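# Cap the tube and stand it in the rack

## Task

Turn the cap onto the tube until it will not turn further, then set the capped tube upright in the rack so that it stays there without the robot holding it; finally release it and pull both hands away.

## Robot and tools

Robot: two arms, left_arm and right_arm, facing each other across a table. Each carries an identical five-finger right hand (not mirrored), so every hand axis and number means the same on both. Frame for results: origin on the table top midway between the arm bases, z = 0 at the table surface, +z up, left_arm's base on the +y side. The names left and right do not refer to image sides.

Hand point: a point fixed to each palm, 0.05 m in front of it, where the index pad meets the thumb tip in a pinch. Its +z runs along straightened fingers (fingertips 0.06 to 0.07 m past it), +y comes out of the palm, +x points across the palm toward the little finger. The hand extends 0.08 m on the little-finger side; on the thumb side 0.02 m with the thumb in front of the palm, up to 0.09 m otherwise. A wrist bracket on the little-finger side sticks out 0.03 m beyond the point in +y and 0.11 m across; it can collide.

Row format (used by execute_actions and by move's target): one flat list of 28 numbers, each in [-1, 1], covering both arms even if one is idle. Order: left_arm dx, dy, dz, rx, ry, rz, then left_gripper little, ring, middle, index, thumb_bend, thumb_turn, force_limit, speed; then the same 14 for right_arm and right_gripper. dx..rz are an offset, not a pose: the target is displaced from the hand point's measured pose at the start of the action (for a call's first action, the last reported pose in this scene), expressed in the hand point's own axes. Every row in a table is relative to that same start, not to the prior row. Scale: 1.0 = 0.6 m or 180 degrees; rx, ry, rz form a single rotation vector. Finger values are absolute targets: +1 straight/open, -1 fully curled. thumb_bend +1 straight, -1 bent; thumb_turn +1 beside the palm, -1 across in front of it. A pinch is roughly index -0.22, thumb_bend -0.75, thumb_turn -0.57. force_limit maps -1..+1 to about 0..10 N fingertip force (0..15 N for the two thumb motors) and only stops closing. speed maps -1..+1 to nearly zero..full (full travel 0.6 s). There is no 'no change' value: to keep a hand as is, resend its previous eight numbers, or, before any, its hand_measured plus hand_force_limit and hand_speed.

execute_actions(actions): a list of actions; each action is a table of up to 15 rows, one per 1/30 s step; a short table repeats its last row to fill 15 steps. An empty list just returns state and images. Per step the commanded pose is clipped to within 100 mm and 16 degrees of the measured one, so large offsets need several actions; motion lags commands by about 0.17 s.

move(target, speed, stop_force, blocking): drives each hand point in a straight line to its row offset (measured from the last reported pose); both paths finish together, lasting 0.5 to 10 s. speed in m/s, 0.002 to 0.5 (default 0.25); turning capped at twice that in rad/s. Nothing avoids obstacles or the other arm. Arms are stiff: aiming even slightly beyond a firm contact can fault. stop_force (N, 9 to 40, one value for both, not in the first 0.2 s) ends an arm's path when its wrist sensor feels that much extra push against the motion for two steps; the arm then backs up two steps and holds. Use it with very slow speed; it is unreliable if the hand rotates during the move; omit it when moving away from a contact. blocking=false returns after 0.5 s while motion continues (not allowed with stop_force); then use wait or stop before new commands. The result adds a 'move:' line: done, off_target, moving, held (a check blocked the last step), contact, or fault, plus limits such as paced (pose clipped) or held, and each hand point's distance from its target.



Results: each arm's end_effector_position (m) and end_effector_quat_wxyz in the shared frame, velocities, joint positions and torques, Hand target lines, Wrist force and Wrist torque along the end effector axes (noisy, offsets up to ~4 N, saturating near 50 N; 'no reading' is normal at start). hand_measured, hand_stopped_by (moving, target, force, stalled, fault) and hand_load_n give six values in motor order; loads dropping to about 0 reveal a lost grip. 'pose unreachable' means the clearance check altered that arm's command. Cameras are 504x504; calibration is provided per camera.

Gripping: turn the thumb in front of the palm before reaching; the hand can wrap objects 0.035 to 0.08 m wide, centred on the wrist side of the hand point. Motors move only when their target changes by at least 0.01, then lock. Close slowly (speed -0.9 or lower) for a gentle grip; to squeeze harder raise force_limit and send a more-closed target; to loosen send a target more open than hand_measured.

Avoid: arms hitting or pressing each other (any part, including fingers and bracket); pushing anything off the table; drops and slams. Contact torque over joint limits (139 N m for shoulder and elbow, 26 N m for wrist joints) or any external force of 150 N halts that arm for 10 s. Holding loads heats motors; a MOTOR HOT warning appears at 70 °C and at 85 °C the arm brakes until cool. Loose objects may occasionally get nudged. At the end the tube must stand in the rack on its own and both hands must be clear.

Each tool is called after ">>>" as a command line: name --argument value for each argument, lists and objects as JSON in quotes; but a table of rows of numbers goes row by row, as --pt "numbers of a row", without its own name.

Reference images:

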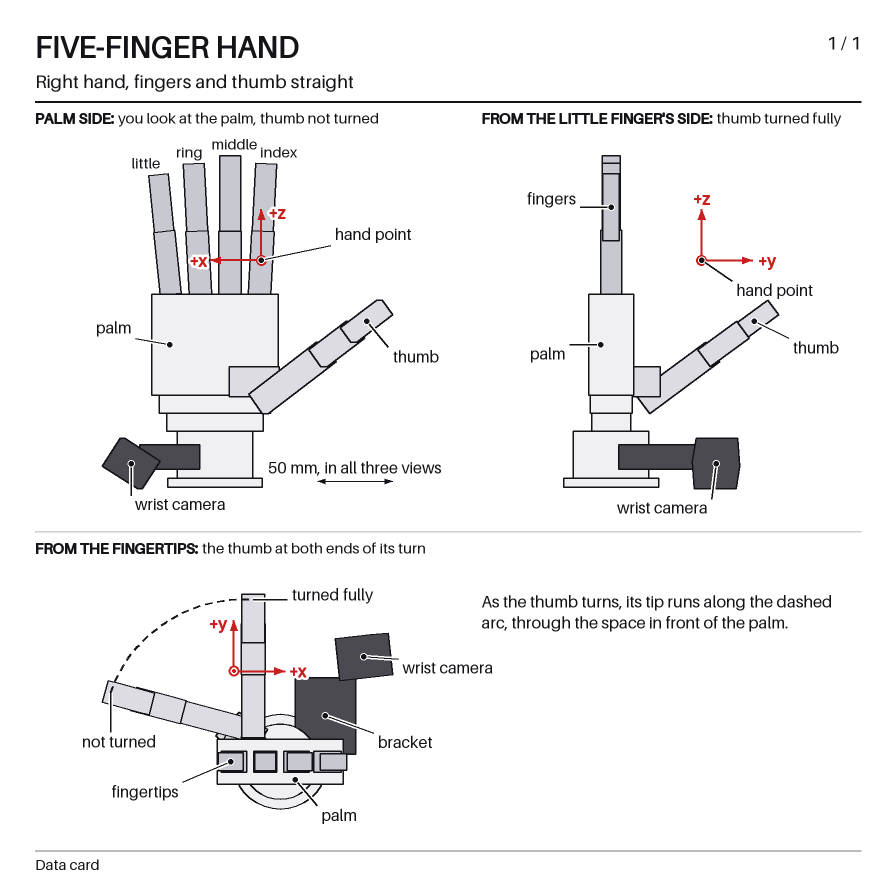

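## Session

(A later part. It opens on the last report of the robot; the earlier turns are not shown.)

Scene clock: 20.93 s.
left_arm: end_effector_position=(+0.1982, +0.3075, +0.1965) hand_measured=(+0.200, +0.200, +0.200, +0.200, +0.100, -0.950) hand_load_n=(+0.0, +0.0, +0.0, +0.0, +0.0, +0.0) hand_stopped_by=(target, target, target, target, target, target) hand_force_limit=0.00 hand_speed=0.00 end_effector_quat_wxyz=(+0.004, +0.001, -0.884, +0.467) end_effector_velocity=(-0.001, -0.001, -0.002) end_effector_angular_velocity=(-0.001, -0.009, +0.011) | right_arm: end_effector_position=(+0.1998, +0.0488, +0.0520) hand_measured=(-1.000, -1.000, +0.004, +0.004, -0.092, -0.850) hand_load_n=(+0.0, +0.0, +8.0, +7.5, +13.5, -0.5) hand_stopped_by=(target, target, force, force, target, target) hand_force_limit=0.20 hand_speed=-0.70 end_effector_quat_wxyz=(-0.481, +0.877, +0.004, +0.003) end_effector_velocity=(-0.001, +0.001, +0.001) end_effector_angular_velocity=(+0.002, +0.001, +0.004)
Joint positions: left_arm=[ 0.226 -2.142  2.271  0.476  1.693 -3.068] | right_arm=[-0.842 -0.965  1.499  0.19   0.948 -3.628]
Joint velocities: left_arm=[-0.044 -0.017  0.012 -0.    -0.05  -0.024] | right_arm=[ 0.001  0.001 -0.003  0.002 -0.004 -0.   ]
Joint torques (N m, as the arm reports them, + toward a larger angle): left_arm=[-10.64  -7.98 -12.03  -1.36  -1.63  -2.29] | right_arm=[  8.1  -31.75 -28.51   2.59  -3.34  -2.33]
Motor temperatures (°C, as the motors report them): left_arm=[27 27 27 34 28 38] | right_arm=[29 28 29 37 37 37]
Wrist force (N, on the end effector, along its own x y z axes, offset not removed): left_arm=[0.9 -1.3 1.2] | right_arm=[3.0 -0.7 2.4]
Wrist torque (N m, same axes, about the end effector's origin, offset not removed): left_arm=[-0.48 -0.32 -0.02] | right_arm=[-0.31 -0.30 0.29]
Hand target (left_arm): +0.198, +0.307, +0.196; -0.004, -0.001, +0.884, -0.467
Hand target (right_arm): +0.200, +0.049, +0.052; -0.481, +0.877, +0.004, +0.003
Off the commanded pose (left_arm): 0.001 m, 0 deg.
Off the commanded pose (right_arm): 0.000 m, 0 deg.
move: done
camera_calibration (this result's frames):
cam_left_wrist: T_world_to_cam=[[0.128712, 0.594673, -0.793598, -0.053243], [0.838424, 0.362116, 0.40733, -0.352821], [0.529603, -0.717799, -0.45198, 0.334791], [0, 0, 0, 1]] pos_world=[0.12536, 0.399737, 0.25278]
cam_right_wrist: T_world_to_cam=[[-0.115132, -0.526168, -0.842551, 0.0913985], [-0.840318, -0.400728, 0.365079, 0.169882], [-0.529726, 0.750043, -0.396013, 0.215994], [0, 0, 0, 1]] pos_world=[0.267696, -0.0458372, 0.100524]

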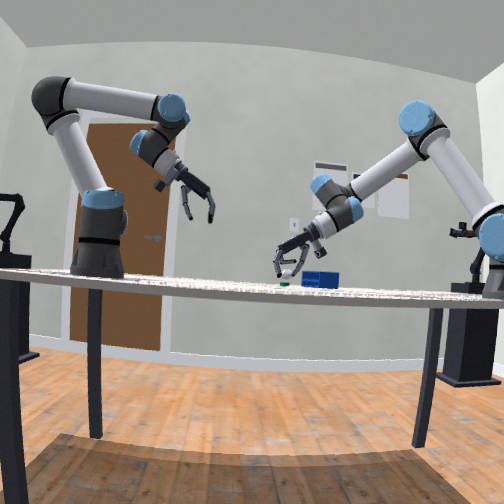

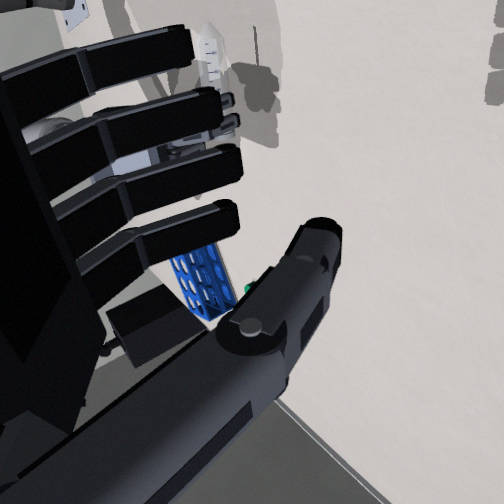

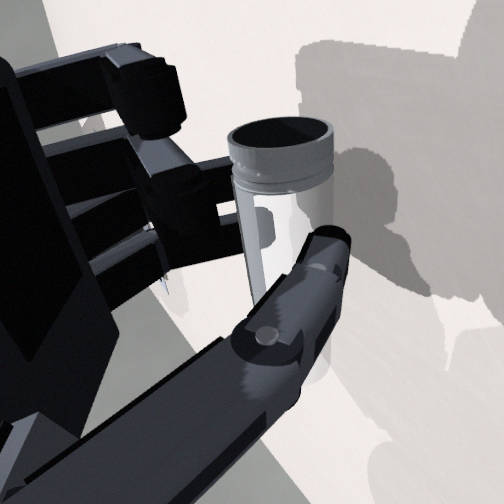

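>>> move --target '[0,0,0,0,0,0,0.2,0.2,0.2,0.2,0.1,-0.95,0,0,0,0.0365,0.0233,0,0,0,-1,-1,-0.6,-0.6,-0.1,-0.85,0.2,-0.7]' --speed 0.03 --stop_force 10

>>> move --target '[0,0,0,0,0,0,0.2,0.2,0.2,0.2,0.1,-0.95,0,0,0,0,0,0,0,0,-1,-1,0.2,0.2,0.05,-0.85,0.2,-0.7]'

>>> move --target '[0,0,0,0,0,0,0.2,0.2,0.2,0.2,0.1,-0.95,0,0,0,-0.14,-0.09,0,0,0,-1,-1,0.2,0.2,0.05,-0.85,0.2,-0.7]' --speed 0.15

Scene clock: 22.43 s.
left_arm: end_effector_position=(+0.1982, +0.3075, +0.1965) hand_measured=(+0.200, +0.200, +0.200, +0.200, +0.100, -0.950) hand_load_n=(+0.0, +0.0, +0.0, +0.0, +0.0, +0.0) hand_stopped_by=(target, target, target, target, target, target) hand_force_limit=0.00 hand_speed=0.00 end_effector_quat_wxyz=(+0.004, +0.001, -0.884, +0.467) end_effector_velocity=(+0.000, +0.000, +0.000) end_effector_angular_velocity=(-0.001, -0.001, +0.001) | right_arm: end_effector_position=(+0.2000, +0.0488, +0.0262) hand_measured=(-1.000, -1.000, +0.004, +0.004, -0.092, -0.850) hand_load_n=(+0.0, +0.0, +8.0, +7.5, +13.5, -0.5) hand_stopped_by=(target, target, force, force, target, target) hand_force_limit=0.20 hand_speed=-0.70 end_effector_quat_wxyz=(-0.481, +0.877, +0.004, +0.003) end_effector_velocity=(+0.000, +0.000, -0.001) end_effector_angular_velocity=(+0.001, -0.000, -0.000)
Joint positions: left_arm=[ 0.226 -2.142  2.271  0.476  1.693 -3.068] | right_arm=[-0.843 -0.932  1.52   0.137  0.948 -3.628]
Joint velocities: left_arm=[ 0.001 -0.    -0.    -0.     0.     0.001] | right_arm=[ 0.     0.001  0.001 -0.004 -0.     0.001]
Joint torques (N m, as the arm reports them, + toward a larger angle): left_arm=[  9.91  13.45 -33.11  -1.95   1.66   2.82] | right_arm=[ -8.45 -32.03  -4.92  -1.04  -3.17  -1.26]
Motor temperatures (°C, as the motors report them): left_arm=[27 27 27 34 28 38] | right_arm=[29 28 29 37 37 37]
Wrist force (N, on the end effector, along its own x y z axes, offset not removed): left_arm=[0.7 -1.9 2.1] | right_arm=[-1.6 -1.9 -4.3]
Wrist torque (N m, same axes, about the end effector's origin, offset not removed): left_arm=[-0.61 -0.36 0.03] | right_arm=[0.02 0.68 0.18]
Hand target (left_arm): +0.198, +0.307, +0.197; -0.004, -0.001, +0.884, -0.467
Hand target (right_arm): +0.200, +0.049, +0.026; -0.481, +0.877, +0.004, +0.003
Off the commanded pose (left_arm): 0.000 m, 0 deg.
Off the commanded pose (right_arm): 0.000 m, 0 deg.
move: done
camera_calibration (this result's frames):
cam_left_wrist: T_world_to_cam=[[0.128713, 0.594674, -0.793597, -0.0532438], [0.838415, 0.362126, 0.407338, -0.352822], [0.529616, -0.717793, -0.451974, 0.334786], [0, 0, 0, 1]] pos_world=[0.125357, 0.399736, 0.252778]
cam_right_wrist: T_world_to_cam=[[-0.115074, -0.526184, -0.842549, 0.0696581], [-0.840319, -0.400755, 0.365047, 0.179443], [-0.529738, 0.750017, -0.396045, 0.205892], [0, 0, 0, 1]] pos_world=[0.267874, -0.0458565, 0.0747275]

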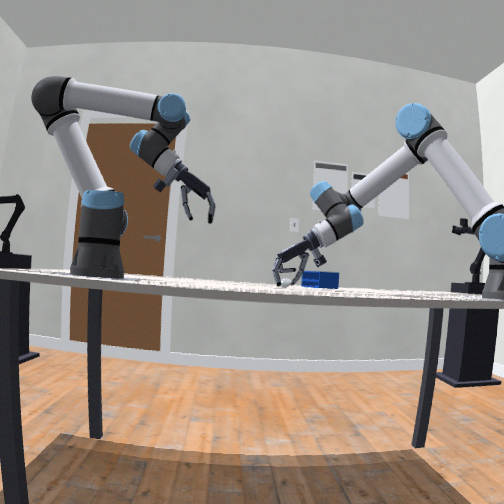

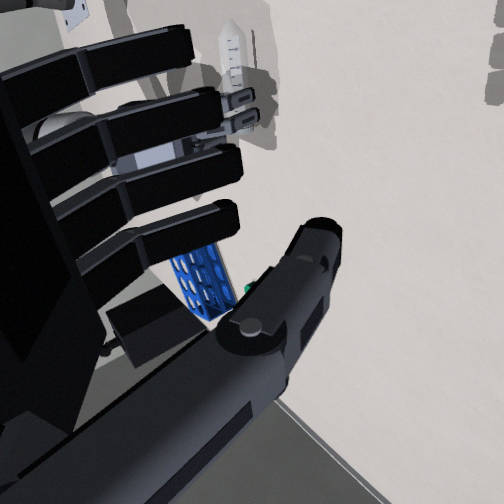

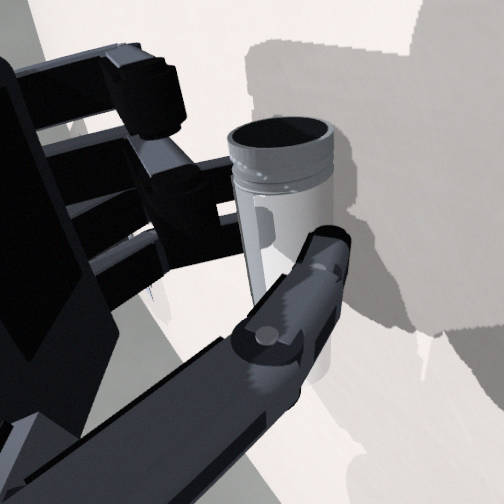

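Scene clock: 23.17 s.
left_arm: end_effector_position=(+0.1982, +0.3075, +0.1965) hand_measured=(+0.200, +0.200, +0.200, +0.200, +0.100, -0.950) hand_load_n=(+0.0, +0.0, +0.0, +0.0, +0.0, +0.0) hand_stopped_by=(target, target, target, target, target, target) hand_force_limit=0.00 hand_speed=0.00 end_effector_quat_wxyz=(+0.004, +0.001, -0.884, +0.467) end_effector_velocity=(-0.000, -0.000, +0.000) end_effector_angular_velocity=(-0.000, +0.000, -0.000) | right_arm: end_effector_position=(+0.1999, +0.0488, +0.0261) hand_measured=(-1.000, -1.000, +0.200, +0.200, +0.050, -0.850) hand_load_n=(+0.0, +0.0, +0.0, +0.0, +0.0, +0.0) hand_stopped_by=(target, target, target, target, target, target) hand_force_limit=0.20 hand_speed=-0.70 end_effector_quat_wxyz=(-0.481, +0.877, +0.004, +0.003) end_effector_velocity=(-0.000, -0.000, -0.000) end_effector_angular_velocity=(-0.000, +0.002, -0.001)
Joint positions: left_arm=[ 0.226 -2.142  2.271  0.476  1.693 -3.068] | right_arm=[-0.843 -0.932  1.52   0.137  0.948 -3.628]
Joint velocities: left_arm=[-0.  0. -0. -0.  0. -0.] | right_arm=[-0.     0.001 -0.    -0.    -0.     0.002]
Joint torques (N m, as the arm reports them, + toward a larger angle): left_arm=[  8.31  11.38 -32.62  -1.8    1.07   2.21] | right_arm=[ -9.23 -46.71 -17.09   2.62  -3.09  -0.62]
Motor temperatures (°C, as the motors report them): left_arm=[27 27 27 34 28 38] | right_arm=[29 28 29 37 37 37]
Wrist force (N, on the end effector, along its own x y z axes, offset not removed): left_arm=[1.1 -1.3 1.4] | right_arm=[-1.4 -1.9 -0.7]
Wrist torque (N m, same axes, about the end effector's origin, offset not removed): left_arm=[-0.52 -0.32 0.02] | right_arm=[0.05 0.41 -0.27]
Hand target (left_arm): +0.198, +0.307, +0.197; -0.004, -0.001, +0.884, -0.467
Hand target (right_arm): +0.200, +0.049, +0.026; -0.481, +0.877, +0.004, +0.003
Off the commanded pose (left_arm): 0.000 m, 0 deg.
Off the commanded pose (right_arm): 0.000 m, 0 deg.
move: done
camera_calibration (this result's frames):
cam_left_wrist: T_world_to_cam=[[0.128712, 0.594674, -0.793597, -0.0532435], [0.838418, 0.362123, 0.407335, -0.352821], [0.529611, -0.717795, -0.451976, 0.334788], [0, 0, 0, 1]] pos_world=[0.125358, 0.399736, 0.252779]
cam_right_wrist: T_world_to_cam=[[-0.115159, -0.526271, -0.842483, 0.0695951], [-0.840283, -0.400717, 0.365173, 0.179427], [-0.529777, 0.749977, -0.396071, 0.205878], [0, 0, 0, 1]] pos_world=[0.267853, -0.0458786, 0.0746532]

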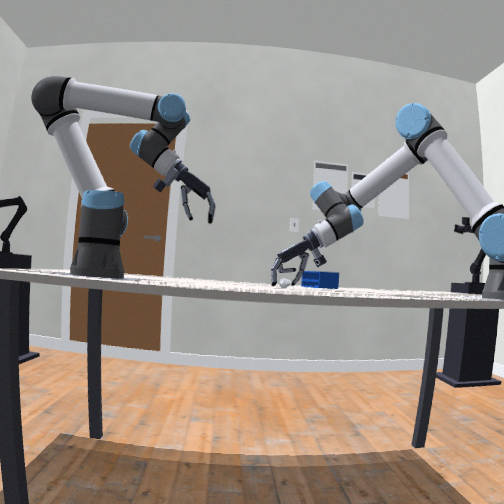

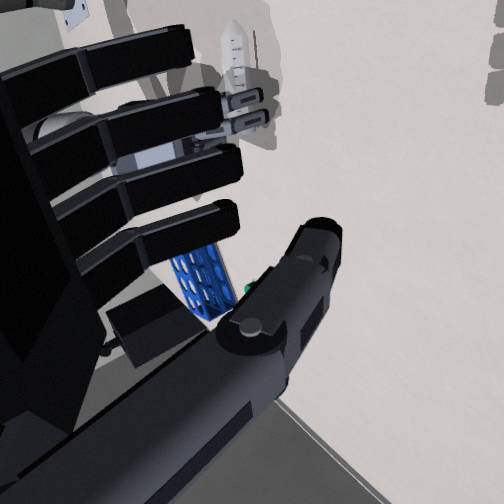

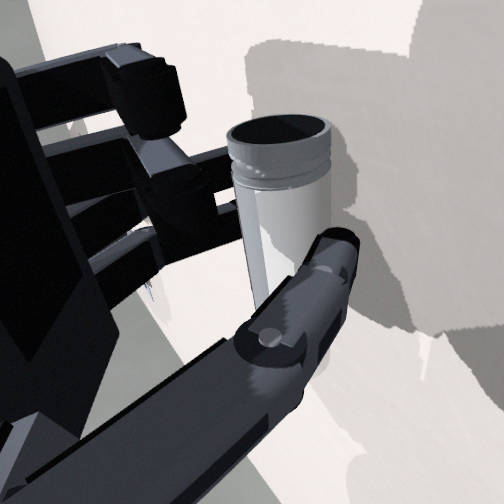

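Scene clock: 24.37 s.
left_arm: end_effector_position=(+0.1982, +0.3075, +0.1965) hand_measured=(+0.200, +0.200, +0.200, +0.200, +0.100, -0.950) hand_load_n=(+0.0, +0.0, +0.0, +0.0, +0.0, +0.0) hand_stopped_by=(target, target, target, target, target, target) hand_force_limit=0.00 hand_speed=0.00 end_effector_quat_wxyz=(+0.004, +0.001, -0.884, +0.467) end_effector_velocity=(-0.000, +0.000, -0.001) end_effector_angular_velocity=(+0.002, +0.001, +0.000) | right_arm: end_effector_position=(+0.1993, +0.0485, +0.1258) hand_measured=(-1.000, -1.000, +0.200, +0.200, +0.050, -0.850) hand_load_n=(+0.0, +0.0, +0.0, +0.0, +0.0, +0.0) hand_stopped_by=(target, target, target, target, target, target) hand_force_limit=0.20 hand_speed=-0.70 end_effector_quat_wxyz=(-0.481, +0.877, +0.004, +0.003) end_effector_velocity=(+0.001, -0.000, +0.002) end_effector_angular_velocity=(-0.001, +0.001, -0.001)
Joint positions: left_arm=[ 0.226 -2.142  2.271  0.476  1.693 -3.068] | right_arm=[-0.842 -1.043  1.417  0.349  0.948 -3.627]
Joint velocities: left_arm=[-0.     0.002  0.     0.    -0.    -0.001] | right_arm=[-0.001 -0.001 -0.004  0.007  0.    -0.   ]
Joint torques (N m, as the arm reports them, + toward a larger angle): left_arm=[  8.33  11.88 -32.03  -1.83   1.     2.2 ] | right_arm=[ -9.46 -48.04 -30.37   2.64  -3.07  -2.25]
Motor temperatures (°C, as the motors report them): left_arm=[27 27 27 34 28 38] | right_arm=[29 28 29 37 37 37]
Wrist force (N, on the end effector, along its own x y z axes, offset not removed): left_arm=[1.2 -0.5 1.0] | right_arm=[-0.7 -4.1 -1.1]
Wrist torque (N m, same axes, about the end effector's origin, offset not removed): left_arm=[-0.38 -0.42 0.03] | right_arm=[-0.70 0.13 -0.11]
Hand target (left_arm): +0.198, +0.307, +0.197; -0.004, -0.001, +0.884, -0.467
Hand target (right_arm): +0.199, +0.049, +0.126; -0.481, +0.877, +0.004, +0.003
Off the commanded pose (left_arm): 0.000 m, 0 deg.
Off the commanded pose (right_arm): 0.000 m, 0 deg.
move: done
camera_calibration (this result's frames):
cam_left_wrist: T_world_to_cam=[[0.128712, 0.594674, -0.793597, -0.0532435], [0.838418, 0.362123, 0.407335, -0.352821], [0.529611, -0.717795, -0.451976, 0.334788], [0, 0, 0, 1]] pos_world=[0.125358, 0.399736, 0.252779]
cam_right_wrist: T_world_to_cam=[[-0.115162, -0.52623, -0.842508, 0.15334], [-0.840313, -0.40069, 0.365132, 0.142381], [-0.529728, 0.75002, -0.396054, 0.245139], [0, 0, 0, 1]] pos_world=[0.267161, -0.0461164, 0.17429]

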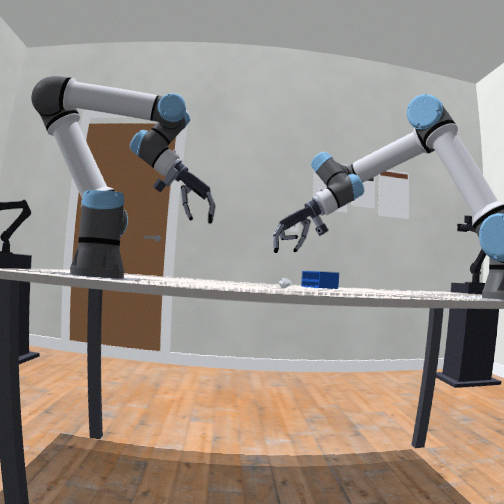

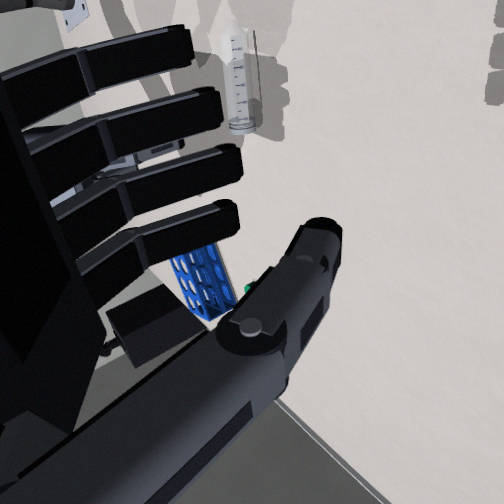

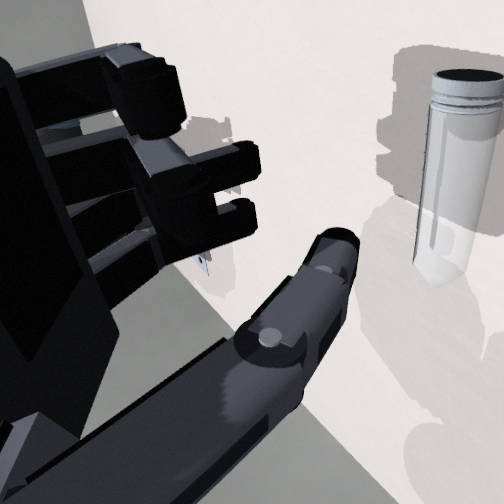

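>>> move --target '[0.005,-0.0717,0.479,0.01,0,0,-1,0.2,0.2,0.2,0.1,-0.9,0,0,0.25,0.118,-0.418,0,0.398,0.254,-1,-1,0.25,0.25,0.15,-0.85,0.2,-0.7]' --speed 0.2

>>> zoom_image --camera "cam_low" --region '[230, 220, 350, 300]'

Scene clock: 28.93 s.
left_arm: end_effector_position=(+0.1936, +0.0463, +0.0690) hand_measured=(-1.000, +0.200, +0.200, +0.200, +0.100, -0.900) hand_load_n=(+0.0, +0.0, +0.0, +0.0, +0.0, +0.0) hand_stopped_by=(target, target, target, target, target, target) hand_force_limit=0.00 hand_speed=0.00 end_effector_quat_wxyz=(+0.005, +0.001, -0.877, +0.481) end_effector_velocity=(+0.000, -0.002, -0.001) end_effector_angular_velocity=(+0.001, +0.000, +0.000) | right_arm: end_effector_position=(+0.3494, -0.2003, +0.2023) hand_measured=(-1.000, -1.000, +0.250, +0.250, +0.150, -0.850) hand_load_n=(+0.0, +0.0, +0.0, +0.0, +0.0, +0.0) hand_stopped_by=(target, target, target, target, target, target) hand_force_limit=0.20 hand_speed=-0.70 end_effector_quat_wxyz=(+0.357, -0.647, +0.589, -0.327) end_effector_velocity=(+0.001, -0.001, -0.000) end_effector_angular_velocity=(-0.001, +0.002, -0.010)
Joint positions: left_arm=[ 0.111 -1.369  2.027 -0.091  1.599 -3.134] | right_arm=[-0.948 -1.42   1.724  0.349  2.075 -2.79 ]
Joint velocities: left_arm=[ 0.     0.007 -0.004 -0.001 -0.    -0.   ] | right_arm=[-0.     0.003 -0.004  0.006  0.008  0.008]
Joint torques (N m, as the arm reports them, + toward a larger angle): left_arm=[ -7.68 -15.09 -28.99  -1.76  -1.36  -2.59] | right_arm=[ -9.25 -15.57 -30.11   2.39   3.32   2.25]
Motor temperatures (°C, as the motors report them): left_arm=[27 27 27 34 28 38] | right_arm=[29 28 29 37 37 37]
Wrist force (N, on the end effector, along its own x y z axes, offset not removed): left_arm=[0.5 -1.7 0.4] | right_arm=[-2.5 1.9 -4.1]
Wrist torque (N m, same axes, about the end effector's origin, offset not removed): left_arm=[-0.52 -0.25 -0.05] | right_arm=[0.46 0.86 -0.15]
Hand target (left_arm): +0.194, +0.046, +0.069; -0.005, -0.001, +0.877, -0.481
Hand target (right_arm): +0.350, -0.200, +0.202; -0.357, +0.647, -0.590, +0.327
Off the commanded pose (left_arm): 0.001 m, 0 deg.
Off the commanded pose (right_arm): 0.000 m, 0 deg.
move: done
camera_calibration (this result's frames):
cam_left_wrist: T_world_to_cam=[[0.128126, 0.56952, -0.81193, 0.00406823], [0.838573, 0.374887, 0.395291, -0.202235], [0.529508, -0.73151, -0.429551, 0.0912415], [0, 0, 0, 1]] pos_world=[0.120755, 0.140242, 0.122438]
cam_right_wrist: T_world_to_cam=[[-0.528421, 0.0744961, -0.845708, 0.36954], [-0.476109, 0.798755, 0.367846, 0.253346], [0.702916, 0.597027, -0.38661, 0.0783407], [0, 0, 0, 1]] pos_world=[0.260826, -0.276662, 0.249618]

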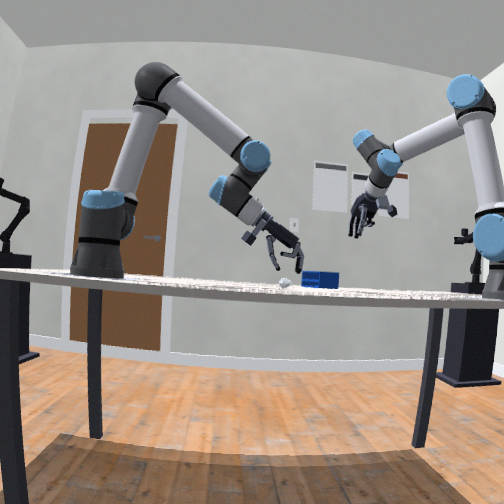

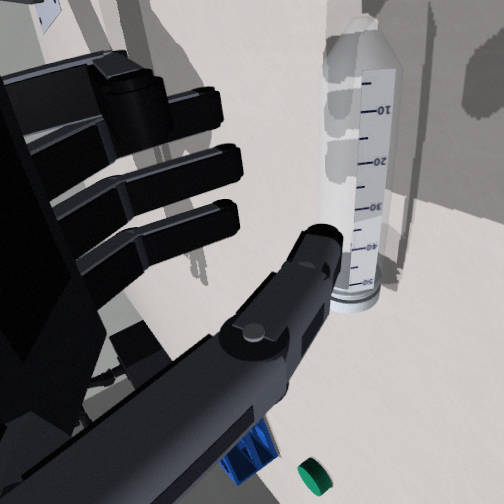

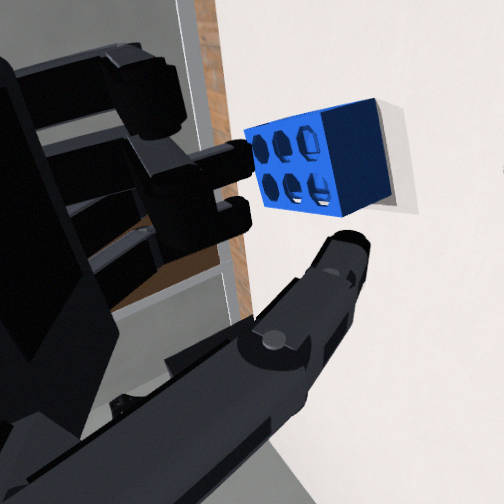

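Region (230, 220, 350, 300) of cam_low's 504x504 image, scaled by 4.200, with more detail than that image has.

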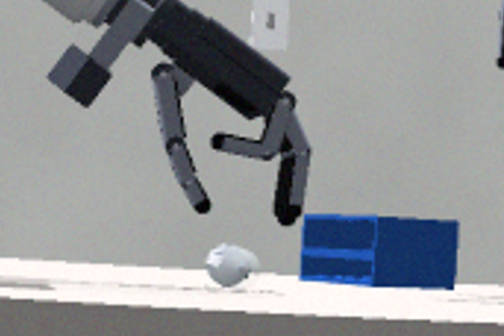

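>>> move --target '[0.01,0.064,0.033,0,0,0,-1,0.2,0.2,0.2,0.1,-0.9,0,0,0,0,0,0,0,0,-1,-1,0.25,0.25,0.15,-0.85,0.2,-0.7]' --speed 0.03 --stop_force 10

>>> zoom_image --camera "cam_low" --region '[230, 220, 350, 300]'

Scene clock: 30.97 s.
left_arm: end_effector_position=(+0.1873, +0.0503, +0.0262) hand_measured=(-1.000, +0.200, +0.200, +0.200, +0.100, -0.900) hand_load_n=(+0.0, +0.0, +0.0, +0.0, +0.0, +0.0) hand_stopped_by=(target, target, target, target, target, target) hand_force_limit=0.00 hand_speed=0.00 end_effector_quat_wxyz=(+0.005, +0.001, -0.877, +0.481) end_effector_velocity=(-0.000, +0.000, -0.002) end_effector_angular_velocity=(+0.000, -0.000, -0.000) | right_arm: end_effector_position=(+0.3495, -0.2003, +0.2023) hand_measured=(-1.000, -1.000, +0.250, +0.250, +0.150, -0.850) hand_load_n=(+0.0, +0.0, +0.0, +0.0, +0.0, +0.0) hand_stopped_by=(target, target, target, target, target, target) hand_force_limit=0.20 hand_speed=-0.70 end_effector_quat_wxyz=(+0.357, -0.647, +0.589, -0.327) end_effector_velocity=(-0.000, +0.000, +0.000) end_effector_angular_velocity=(-0.000, +0.000, +0.001)
Joint positions: left_arm=[ 0.093 -1.306  2.09  -0.215  1.583 -3.144] | right_arm=[-0.948 -1.42   1.724  0.349  2.075 -2.79 ]
Joint velocities: left_arm=[-0.001  0.004  0.002 -0.006 -0.001  0.   ] | right_arm=[ 0.    -0.     0.     0.    -0.001 -0.001]
Joint torques (N m, as the arm reports them, + toward a larger angle): left_arm=[ -9.99 -14.19  -5.47  -2.21  -1.61  -2.64] | right_arm=[  5.22 -34.28  -8.31  -1.38  -2.09  -2.35]
Motor temperatures (°C, as the motors report them): left_arm=[27 27 27 34 28 38] | right_arm=[29 28 29 37 37 37]
Wrist force (N, on the end effector, along its own x y z axes, offset not removed): left_arm=[2.1 -2.3 1.1] | right_arm=[-1.8 0.5 -0.4]
Wrist torque (N m, same axes, about the end effector's origin, offset not removed): left_arm=[-0.63 -0.54 -0.02] | right_arm=[-0.03 0.53 0.20]
Hand target (left_arm): +0.187, +0.050, +0.026; -0.005, -0.001, +0.877, -0.481
Hand target (right_arm): +0.349, -0.200, +0.202; -0.357, +0.647, -0.589, +0.327
Off the commanded pose (left_arm): 0.000 m, 0 deg.
Off the commanded pose (right_arm): 0.000 m, 0 deg.
move: done
camera_calibration (this result's frames):
cam_left_wrist: T_world_to_cam=[[0.128056, 0.569549, -0.811921, -0.0321985], [0.838611, 0.374867, 0.395229, -0.181564], [0.529465, -0.731497, -0.429626, 0.0791509], [0, 0, 0, 1]] pos_world=[0.114477, 0.1443, 0.0796219]
cam_right_wrist: T_world_to_cam=[[-0.528419, 0.0745109, -0.845707, 0.369548], [-0.476086, 0.798768, 0.367846, 0.253353], [0.702933, 0.597007, -0.386611, 0.0783299], [0, 0, 0, 1]] pos_world=[0.260834, -0.276669, 0.249618]

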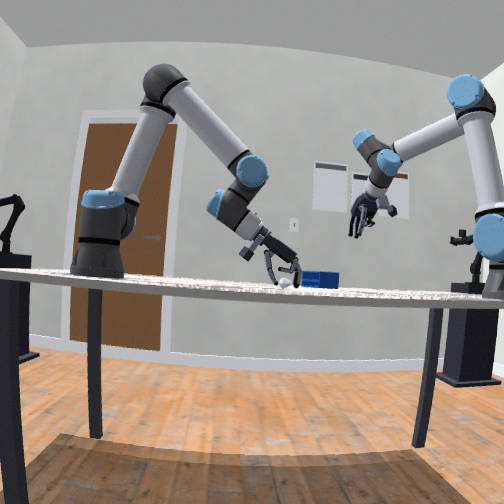

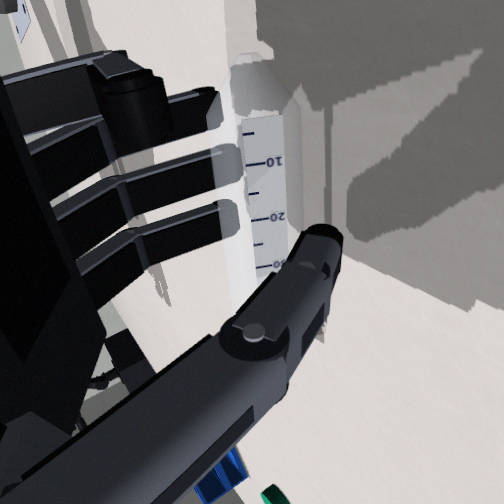

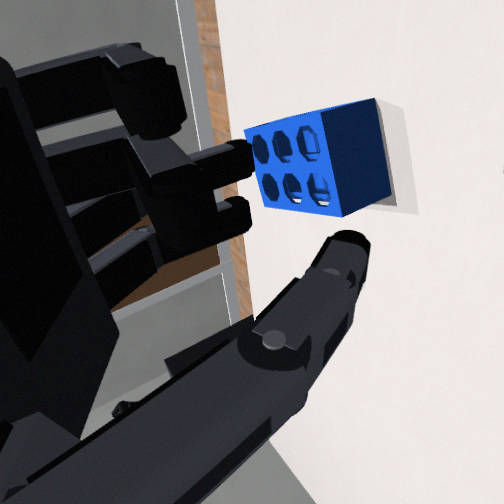

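Region (230, 220, 350, 300) of cam_low's 504x504 image, scaled by 4.200, with more detail than that image has.

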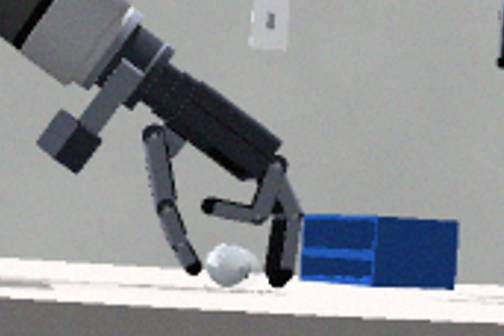

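>>> move --target '[0,0.002,0.001,0.01,0,0,-1,0.2,0.2,0.2,-0.12,-0.9,0,-0.5,0,0,0,0,0,0,-1,-1,0.25,0.25,0.15,-0.85,0.2,-0.7]' --speed 0.05

>>> move --target '[0,0,0,0,0,0,-1,0.2,-0.6,-0.6,-0.12,-0.9,0.2,-0.7,0,0,0,0,0,0,-1,-1,0.25,0.25,0.15,-0.85,0.2,-0.7]'

>>> move --target '[0,-0.2,-0.13,-0.01,0,0,-1,0.2,-0.6,-0.6,-0.12,-0.9,0.2,-0.7,0,0,0,0,0,0,-1,-1,0.25,0.25,0.15,-0.85,0.2,-0.7]' --speed 0.15

Scene clock: 32.07 s.
left_arm: end_effector_position=(+0.1873, +0.0505, +0.0250) hand_measured=(-1.000, +0.200, +0.200, +0.200, -0.120, -0.900) hand_load_n=(+0.0, +0.0, +0.0, +0.0, +0.0, +0.0) hand_stopped_by=(target, target, target, target, target, target) hand_force_limit=0.00 hand_speed=-0.50 end_effector_quat_wxyz=(+0.005, +0.001, -0.870, +0.494) end_effector_velocity=(+0.000, +0.000, -0.001) end_effector_angular_velocity=(-0.014, +0.000, +0.001) | right_arm: end_effector_position=(+0.3494, -0.2003, +0.2023) hand_measured=(-1.000, -1.000, +0.250, +0.250, +0.150, -0.850) hand_load_n=(+0.0, +0.0, +0.0, +0.0, +0.0, +0.0) hand_stopped_by=(target, target, target, target, target, target) hand_force_limit=0.20 hand_speed=-0.70 end_effector_quat_wxyz=(+0.357, -0.647, +0.589, -0.327) end_effector_velocity=(+0.001, +0.000, -0.001) end_effector_angular_velocity=(+0.001, -0.000, -0.001)
Joint positions: left_arm=[ 0.093 -1.312  2.117 -0.266  1.583 -3.145] | right_arm=[-0.948 -1.42   1.724  0.349  2.075 -2.79 ]
Joint velocities: left_arm=[ 0.001 -0.002  0.012 -0.024  0.    -0.   ] | right_arm=[-0.     0.001  0.    -0.002  0.     0.001]
Joint torques (N m, as the arm reports them, + toward a larger angle): left_arm=[  3.31 -35.57  -4.43  -2.68   0.89  -2.54] | right_arm=[  6.52 -33.61  -8.42  -1.14  -1.99  -2.29]
Motor temperatures (°C, as the motors report them): left_arm=[27 27 27 34 28 38] | right_arm=[29 28 29 37 37 37]
Wrist force (N, on the end effector, along its own x y z axes, offset not removed): left_arm=[0.4 -0.7 1.2] | right_arm=[2.6 2.5 1.5]
Wrist torque (N m, same axes, about the end effector's origin, offset not removed): left_arm=[-0.42 -0.27 -0.03] | right_arm=[0.57 0.10 0.28]
Hand target (left_arm): +0.187, +0.050, +0.025; -0.005, -0.001, +0.869, -0.494
Hand target (right_arm): +0.349, -0.200, +0.202; -0.357, +0.647, -0.589, +0.327
Off the commanded pose (left_arm): 0.000 m, 0 deg.
Off the commanded pose (right_arm): 0.000 m, 0 deg.
move: done
camera_calibration (this result's frames):
cam_left_wrist: T_world_to_cam=[[0.127927, 0.545045, -0.82859, -0.03161], [0.838571, 0.386644, 0.383802, -0.18138], [0.529559, -0.74393, -0.407597, 0.0787882], [0, 0, 0, 1]] pos_world=[0.114421, 0.145971, 0.0755361]
cam_right_wrist: T_world_to_cam=[[-0.52842, 0.0745043, -0.845708, 0.369545], [-0.476097, 0.798762, 0.367846, 0.253351], [0.702925, 0.597016, -0.38661, 0.0783346], [0, 0, 0, 1]] pos_world=[0.260831, -0.276666, 0.249618]

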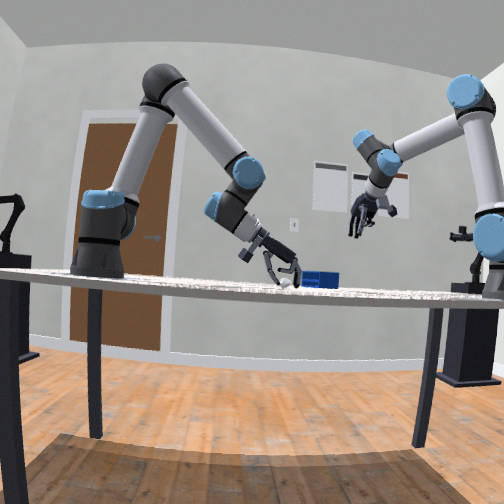

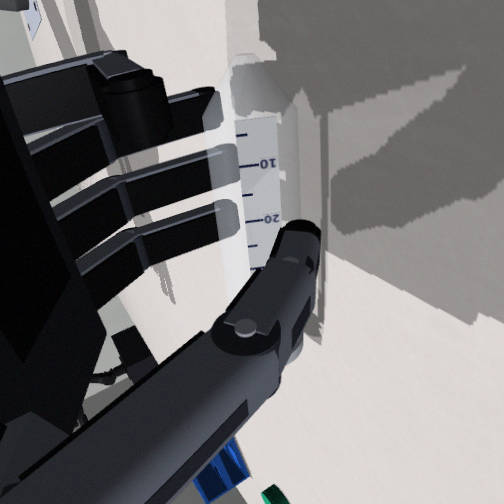

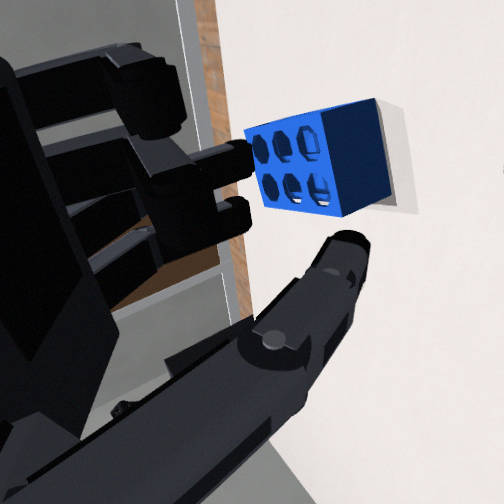

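Scene clock: 32.73 s.
left_arm: end_effector_position=(+0.1873, +0.0504, +0.0250) hand_measured=(-1.000, +0.200, +0.004, +0.004, -0.114, -0.900) hand_load_n=(+0.0, +0.0, +8.5, +8.0, +12.5, -1.0) hand_stopped_by=(target, target, force, force, target, target) hand_force_limit=0.20 hand_speed=-0.70 end_effector_quat_wxyz=(+0.005, +0.001, -0.870, +0.494) end_effector_velocity=(+0.000, +0.000, -0.001) end_effector_angular_velocity=(+0.002, -0.000, +0.000) | right_arm: end_effector_position=(+0.3494, -0.2003, +0.2023) hand_measured=(-1.000, -1.000, +0.250, +0.250, +0.150, -0.850) hand_load_n=(+0.0, +0.0, +0.0, +0.0, +0.0, +0.0) hand_stopped_by=(target, target, target, target, target, target) hand_force_limit=0.20 hand_speed=-0.70 end_effector_quat_wxyz=(+0.357, -0.647, +0.589, -0.327) end_effector_velocity=(+0.000, -0.000, -0.000) end_effector_angular_velocity=(-0.001, +0.000, -0.000)
Joint positions: left_arm=[ 0.093 -1.312  2.117 -0.266  1.583 -3.145] | right_arm=[-0.948 -1.42   1.724  0.349  2.075 -2.79 ]
Joint velocities: left_arm=[-0.     0.002 -0.     0.    -0.    -0.   ] | right_arm=[ 0.     0.001 -0.    -0.     0.001 -0.001]
Joint torques (N m, as the arm reports them, + toward a larger angle): left_arm=[  1.35 -20.42 -23.09   2.9    1.    -2.58] | right_arm=[  5.89 -34.1   -8.13  -1.1   -2.02  -2.26]
Motor temperatures (°C, as the motors report them): left_arm=[27 27 27 34 28 38] | right_arm=[29 28 29 37 37 37]
Wrist force (N, on the end effector, along its own x y z axes, offset not removed): left_arm=[1.6 -7.1 -2.1] | right_arm=[2.1 -1.1 2.0]
Wrist torque (N m, same axes, about the end effector's origin, offset not removed): left_arm=[-0.40 -0.33 0.02] | right_arm=[-0.27 -0.21 0.40]
Hand target (left_arm): +0.187, +0.050, +0.025; -0.005, -0.001, +0.870, -0.494
Hand target (right_arm): +0.349, -0.200, +0.202; -0.357, +0.647, -0.589, +0.327
Off the commanded pose (left_arm): 0.000 m, 0 deg.
Off the commanded pose (right_arm): 0.000 m, 0 deg.
move: done
camera_calibration (this result's frames):
cam_left_wrist: T_world_to_cam=[[0.127923, 0.544935, -0.828662, -0.0315375], [0.838572, 0.386697, 0.383748, -0.181393], [0.529559, -0.743983, -0.4075, 0.0787923], [0, 0, 0, 1]] pos_world=[0.11442, 0.14595, 0.0755832]
cam_right_wrist: T_world_to_cam=[[-0.52842, 0.0745046, -0.845708, 0.369545], [-0.476097, 0.798762, 0.367846, 0.253351], [0.702926, 0.597016, -0.38661, 0.0783344], [0, 0, 0, 1]] pos_world=[0.260831, -0.276666, 0.249618]

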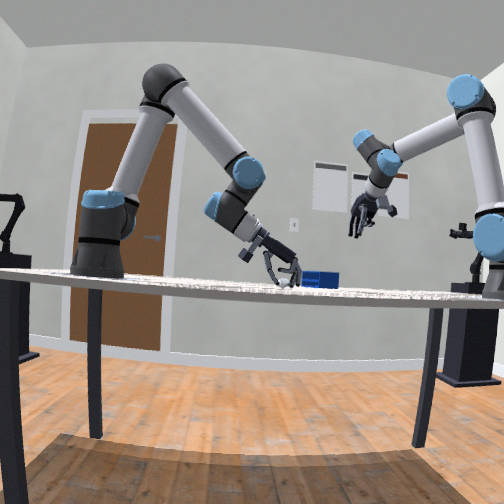

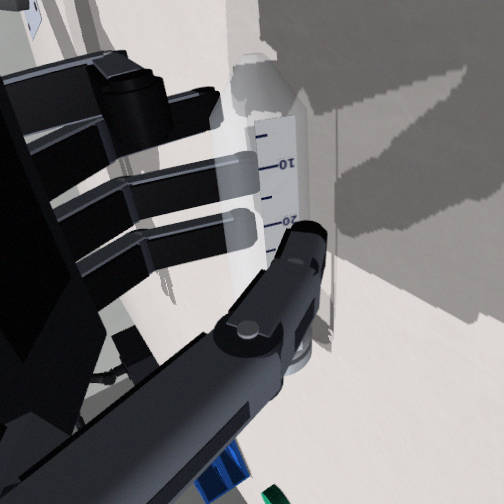

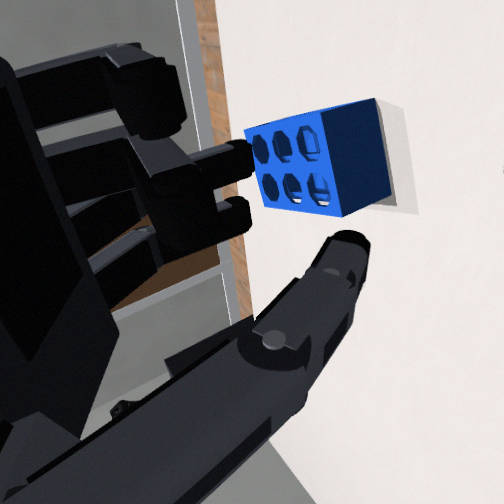

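Scene clock: 34.23 s.
left_arm: end_effector_position=(+0.1884, +0.0557, +0.1679) hand_measured=(-1.000, +0.200, +0.004, +0.004, -0.112, -0.900) hand_load_n=(+0.0, +0.0, +8.0, +8.0, +13.5, -0.5) hand_stopped_by=(target, target, force, force, target, target) hand_force_limit=0.20 hand_speed=-0.70 end_effector_quat_wxyz=(+0.004, +0.001, -0.877, +0.480) end_effector_velocity=(-0.000, +0.000, +0.002) end_effector_angular_velocity=(+0.002, +0.000, -0.000) | right_arm: end_effector_position=(+0.3494, -0.2003, +0.2023) hand_measured=(-1.000, -1.000, +0.250, +0.250, +0.150, -0.850) hand_load_n=(+0.0, +0.0, +0.0, +0.0, +0.0, +0.0) hand_stopped_by=(target, target, target, target, target, target) hand_force_limit=0.20 hand_speed=-0.70 end_effector_quat_wxyz=(+0.357, -0.647, +0.589, -0.327) end_effector_velocity=(+0.000, -0.000, +0.000) end_effector_angular_velocity=(-0.001, -0.001, +0.000)
Joint positions: left_arm=[ 0.096 -1.52   1.91   0.179  1.586 -3.142] | right_arm=[-0.948 -1.42   1.724  0.349  2.075 -2.79 ]
Joint velocities: left_arm=[ 0.    -0.001 -0.005  0.008  0.    -0.   ] | right_arm=[-0.    -0.001  0.    -0.     0.001 -0.002]
Joint torques (N m, as the arm reports them, + toward a larger angle): left_arm=[ -4.45 -30.37 -31.41   1.88   1.5   -2.26] | right_arm=[  5.19 -34.14  -7.9   -1.2   -1.86  -2.14]
Motor temperatures (°C, as the motors report them): left_arm=[27 27 27 34 28 38] | right_arm=[29 28 29 37 37 37]
Wrist force (N, on the end effector, along its own x y z axes, offset not removed): left_arm=[1.1 -1.3 2.5] | right_arm=[-5.7 -3.5 -0.4]
Wrist torque (N m, same axes, about the end effector's origin, offset not removed): left_arm=[-0.54 -0.46 -0.06] | right_arm=[-0.19 1.12 -0.48]
Hand target (left_arm): +0.188, +0.056, +0.168; -0.005, -0.001, +0.877, -0.480
Hand target (right_arm): +0.349, -0.200, +0.202; -0.357, +0.647, -0.589, +0.327
Off the commanded pose (left_arm): 0.000 m, 0 deg.
Off the commanded pose (right_arm): 0.000 m, 0 deg.
move: done
camera_calibration (this result's frames):
cam_left_wrist: T_world_to_cam=[[0.128302, 0.570524, -0.811197, 0.0794685], [0.838511, 0.374364, 0.395917, -0.240527], [0.529563, -0.730995, -0.430359, 0.143445], [0, 0, 0, 1]] pos_world=[0.115525, 0.149563, 0.221426]
cam_right_wrist: T_world_to_cam=[[-0.52842, 0.0745043, -0.845708, 0.369545], [-0.476097, 0.798762, 0.367846, 0.253351], [0.702926, 0.597016, -0.38661, 0.0783345], [0, 0, 0, 1]] pos_world=[0.260831, -0.276667, 0.249618]

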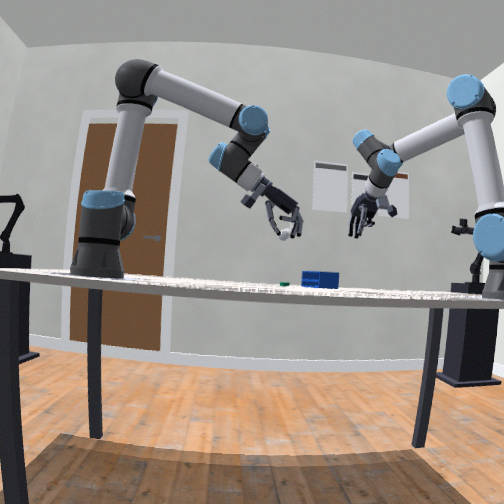

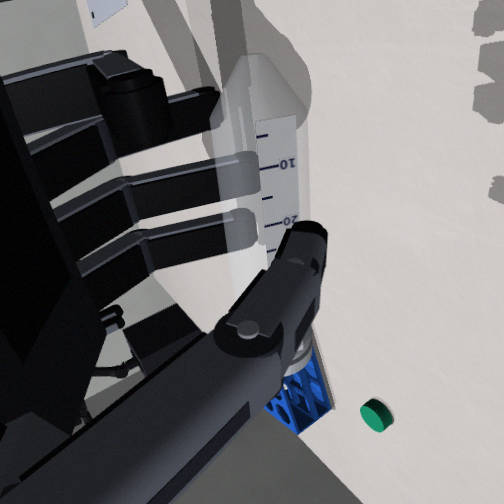

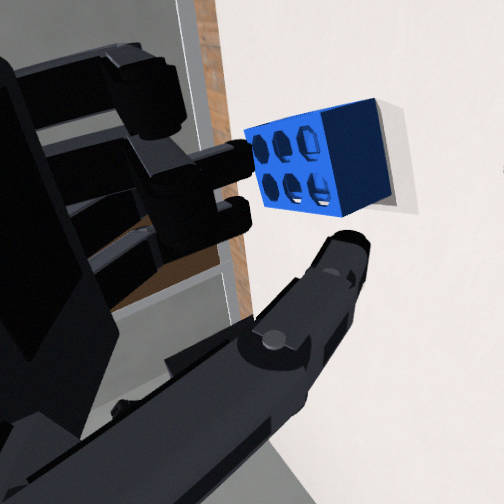

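>>> move --target '[0.483,0.04,-0.063,0.1416,-0.1416,0.4855,-1,0.2,-0.6,-0.6,-0.12,-0.9,0.2,-0.7,-0.357,0,0.315,0,0,0,-1,-1,0.25,0.25,0.15,-0.85,0.2,-0.7]' --speed 0.2

Scene clock: 39.27 s.
left_arm: end_effector_position=(-0.1018, +0.1019, +0.1694) hand_measured=(-1.000, +0.200, +0.004, +0.004, -0.112, -0.900) hand_load_n=(+0.0, +0.0, +8.0, +8.0, +13.5, -1.0) hand_stopped_by=(target, target, force, force, target, target) hand_force_limit=0.20 hand_speed=-0.70 end_effector_quat_wxyz=(+0.494, +0.499, +0.504, -0.502) end_effector_velocity=(-0.002, -0.000, -0.000) end_effector_angular_velocity=(-0.017, -0.007, -0.005) | right_arm: end_effector_position=(+0.4890, +0.0275, +0.1014) hand_measured=(-1.000, -1.000, +0.250, +0.250, +0.150, -0.850) hand_load_n=(+0.0, +0.0, +0.0, +0.0, +0.0, +0.0) hand_stopped_by=(target, target, target, target, target, target) hand_force_limit=0.20 hand_speed=-0.70 end_effector_quat_wxyz=(+0.357, -0.647, +0.589, -0.326) end_effector_velocity=(+0.001, +0.000, -0.000) end_effector_angular_velocity=(-0.000, +0.001, -0.002)
Joint positions: left_arm=[-1.129 -1.434  2.498 -1.044  0.359 -1.602] | right_arm=[-0.817 -0.674  0.845  0.533  2.178 -2.693]
Joint velocities: left_arm=[ 0.001  0.008  0.015 -0.073  0.006  0.053] | right_arm=[-0.     0.004 -0.008  0.005  0.001  0.002]
Joint torques (N m, as the arm reports them, + toward a larger angle): left_arm=[ 7.26 -9.4  -2.48 -2.76  1.39  2.94] | right_arm=[  8.13 -43.78 -31.3    2.49   3.46   2.28]
Motor temperatures (°C, as the motors report them): left_arm=[27 27 27 34 28 38] | right_arm=[29 28 29 37 37 37]
Wrist force (N, on the end effector, along its own x y z axes, offset not removed): left_arm=[0.7 -0.6 1.5] | right_arm=[3.9 -2.7 -1.5]
Wrist torque (N m, same axes, about the end effector's origin, offset not removed): left_arm=[-0.44 -0.31 -0.09] | right_arm=[-0.35 -0.36 0.43]
Hand target (left_arm): -0.102, +0.102, +0.169; +0.495, +0.499, +0.503, -0.503
Hand target (right_arm): +0.489, +0.028, +0.101; -0.357, +0.647, -0.589, +0.326
Off the commanded pose (left_arm): 0.001 m, 0 deg.
Off the commanded pose (right_arm): 0.000 m, 0 deg.
move: done
camera_calibration (this result's frames):
cam_left_wrist: T_world_to_cam=[[0.99181, 0.0395086, 0.121458, 0.0755519], [-0.123868, 0.529384, 0.839291, -0.203965], [-0.0311385, -0.847462, 0.529942, 0.123652], [0, 0, 0, 1]] pos_world=[-0.0963475, 0.209782, 0.0964814]
cam_right_wrist: T_world_to_cam=[[-0.528466, 0.0746422, -0.845667, 0.340966], [-0.476133, 0.798654, 0.368033, 0.175014], [0.702866, 0.597143, -0.386522, -0.194749], [0, 0, 0, 1]] pos_world=[0.400402, -0.0489331, 0.148658]

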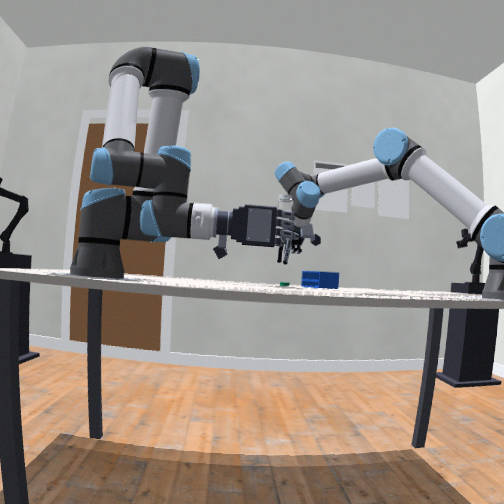

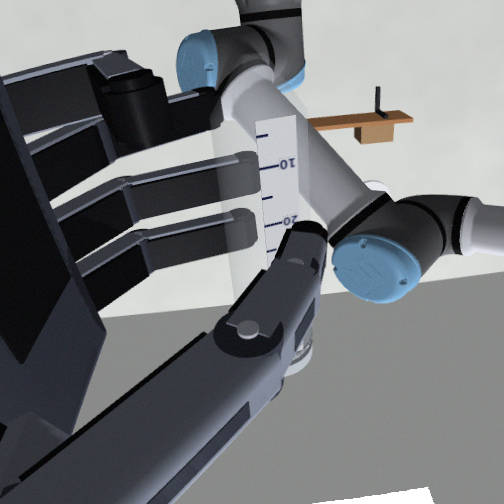

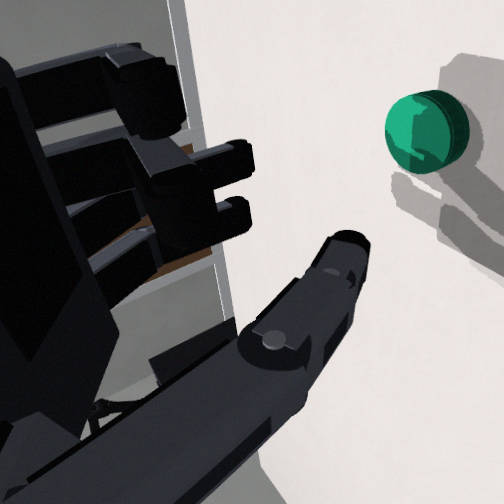

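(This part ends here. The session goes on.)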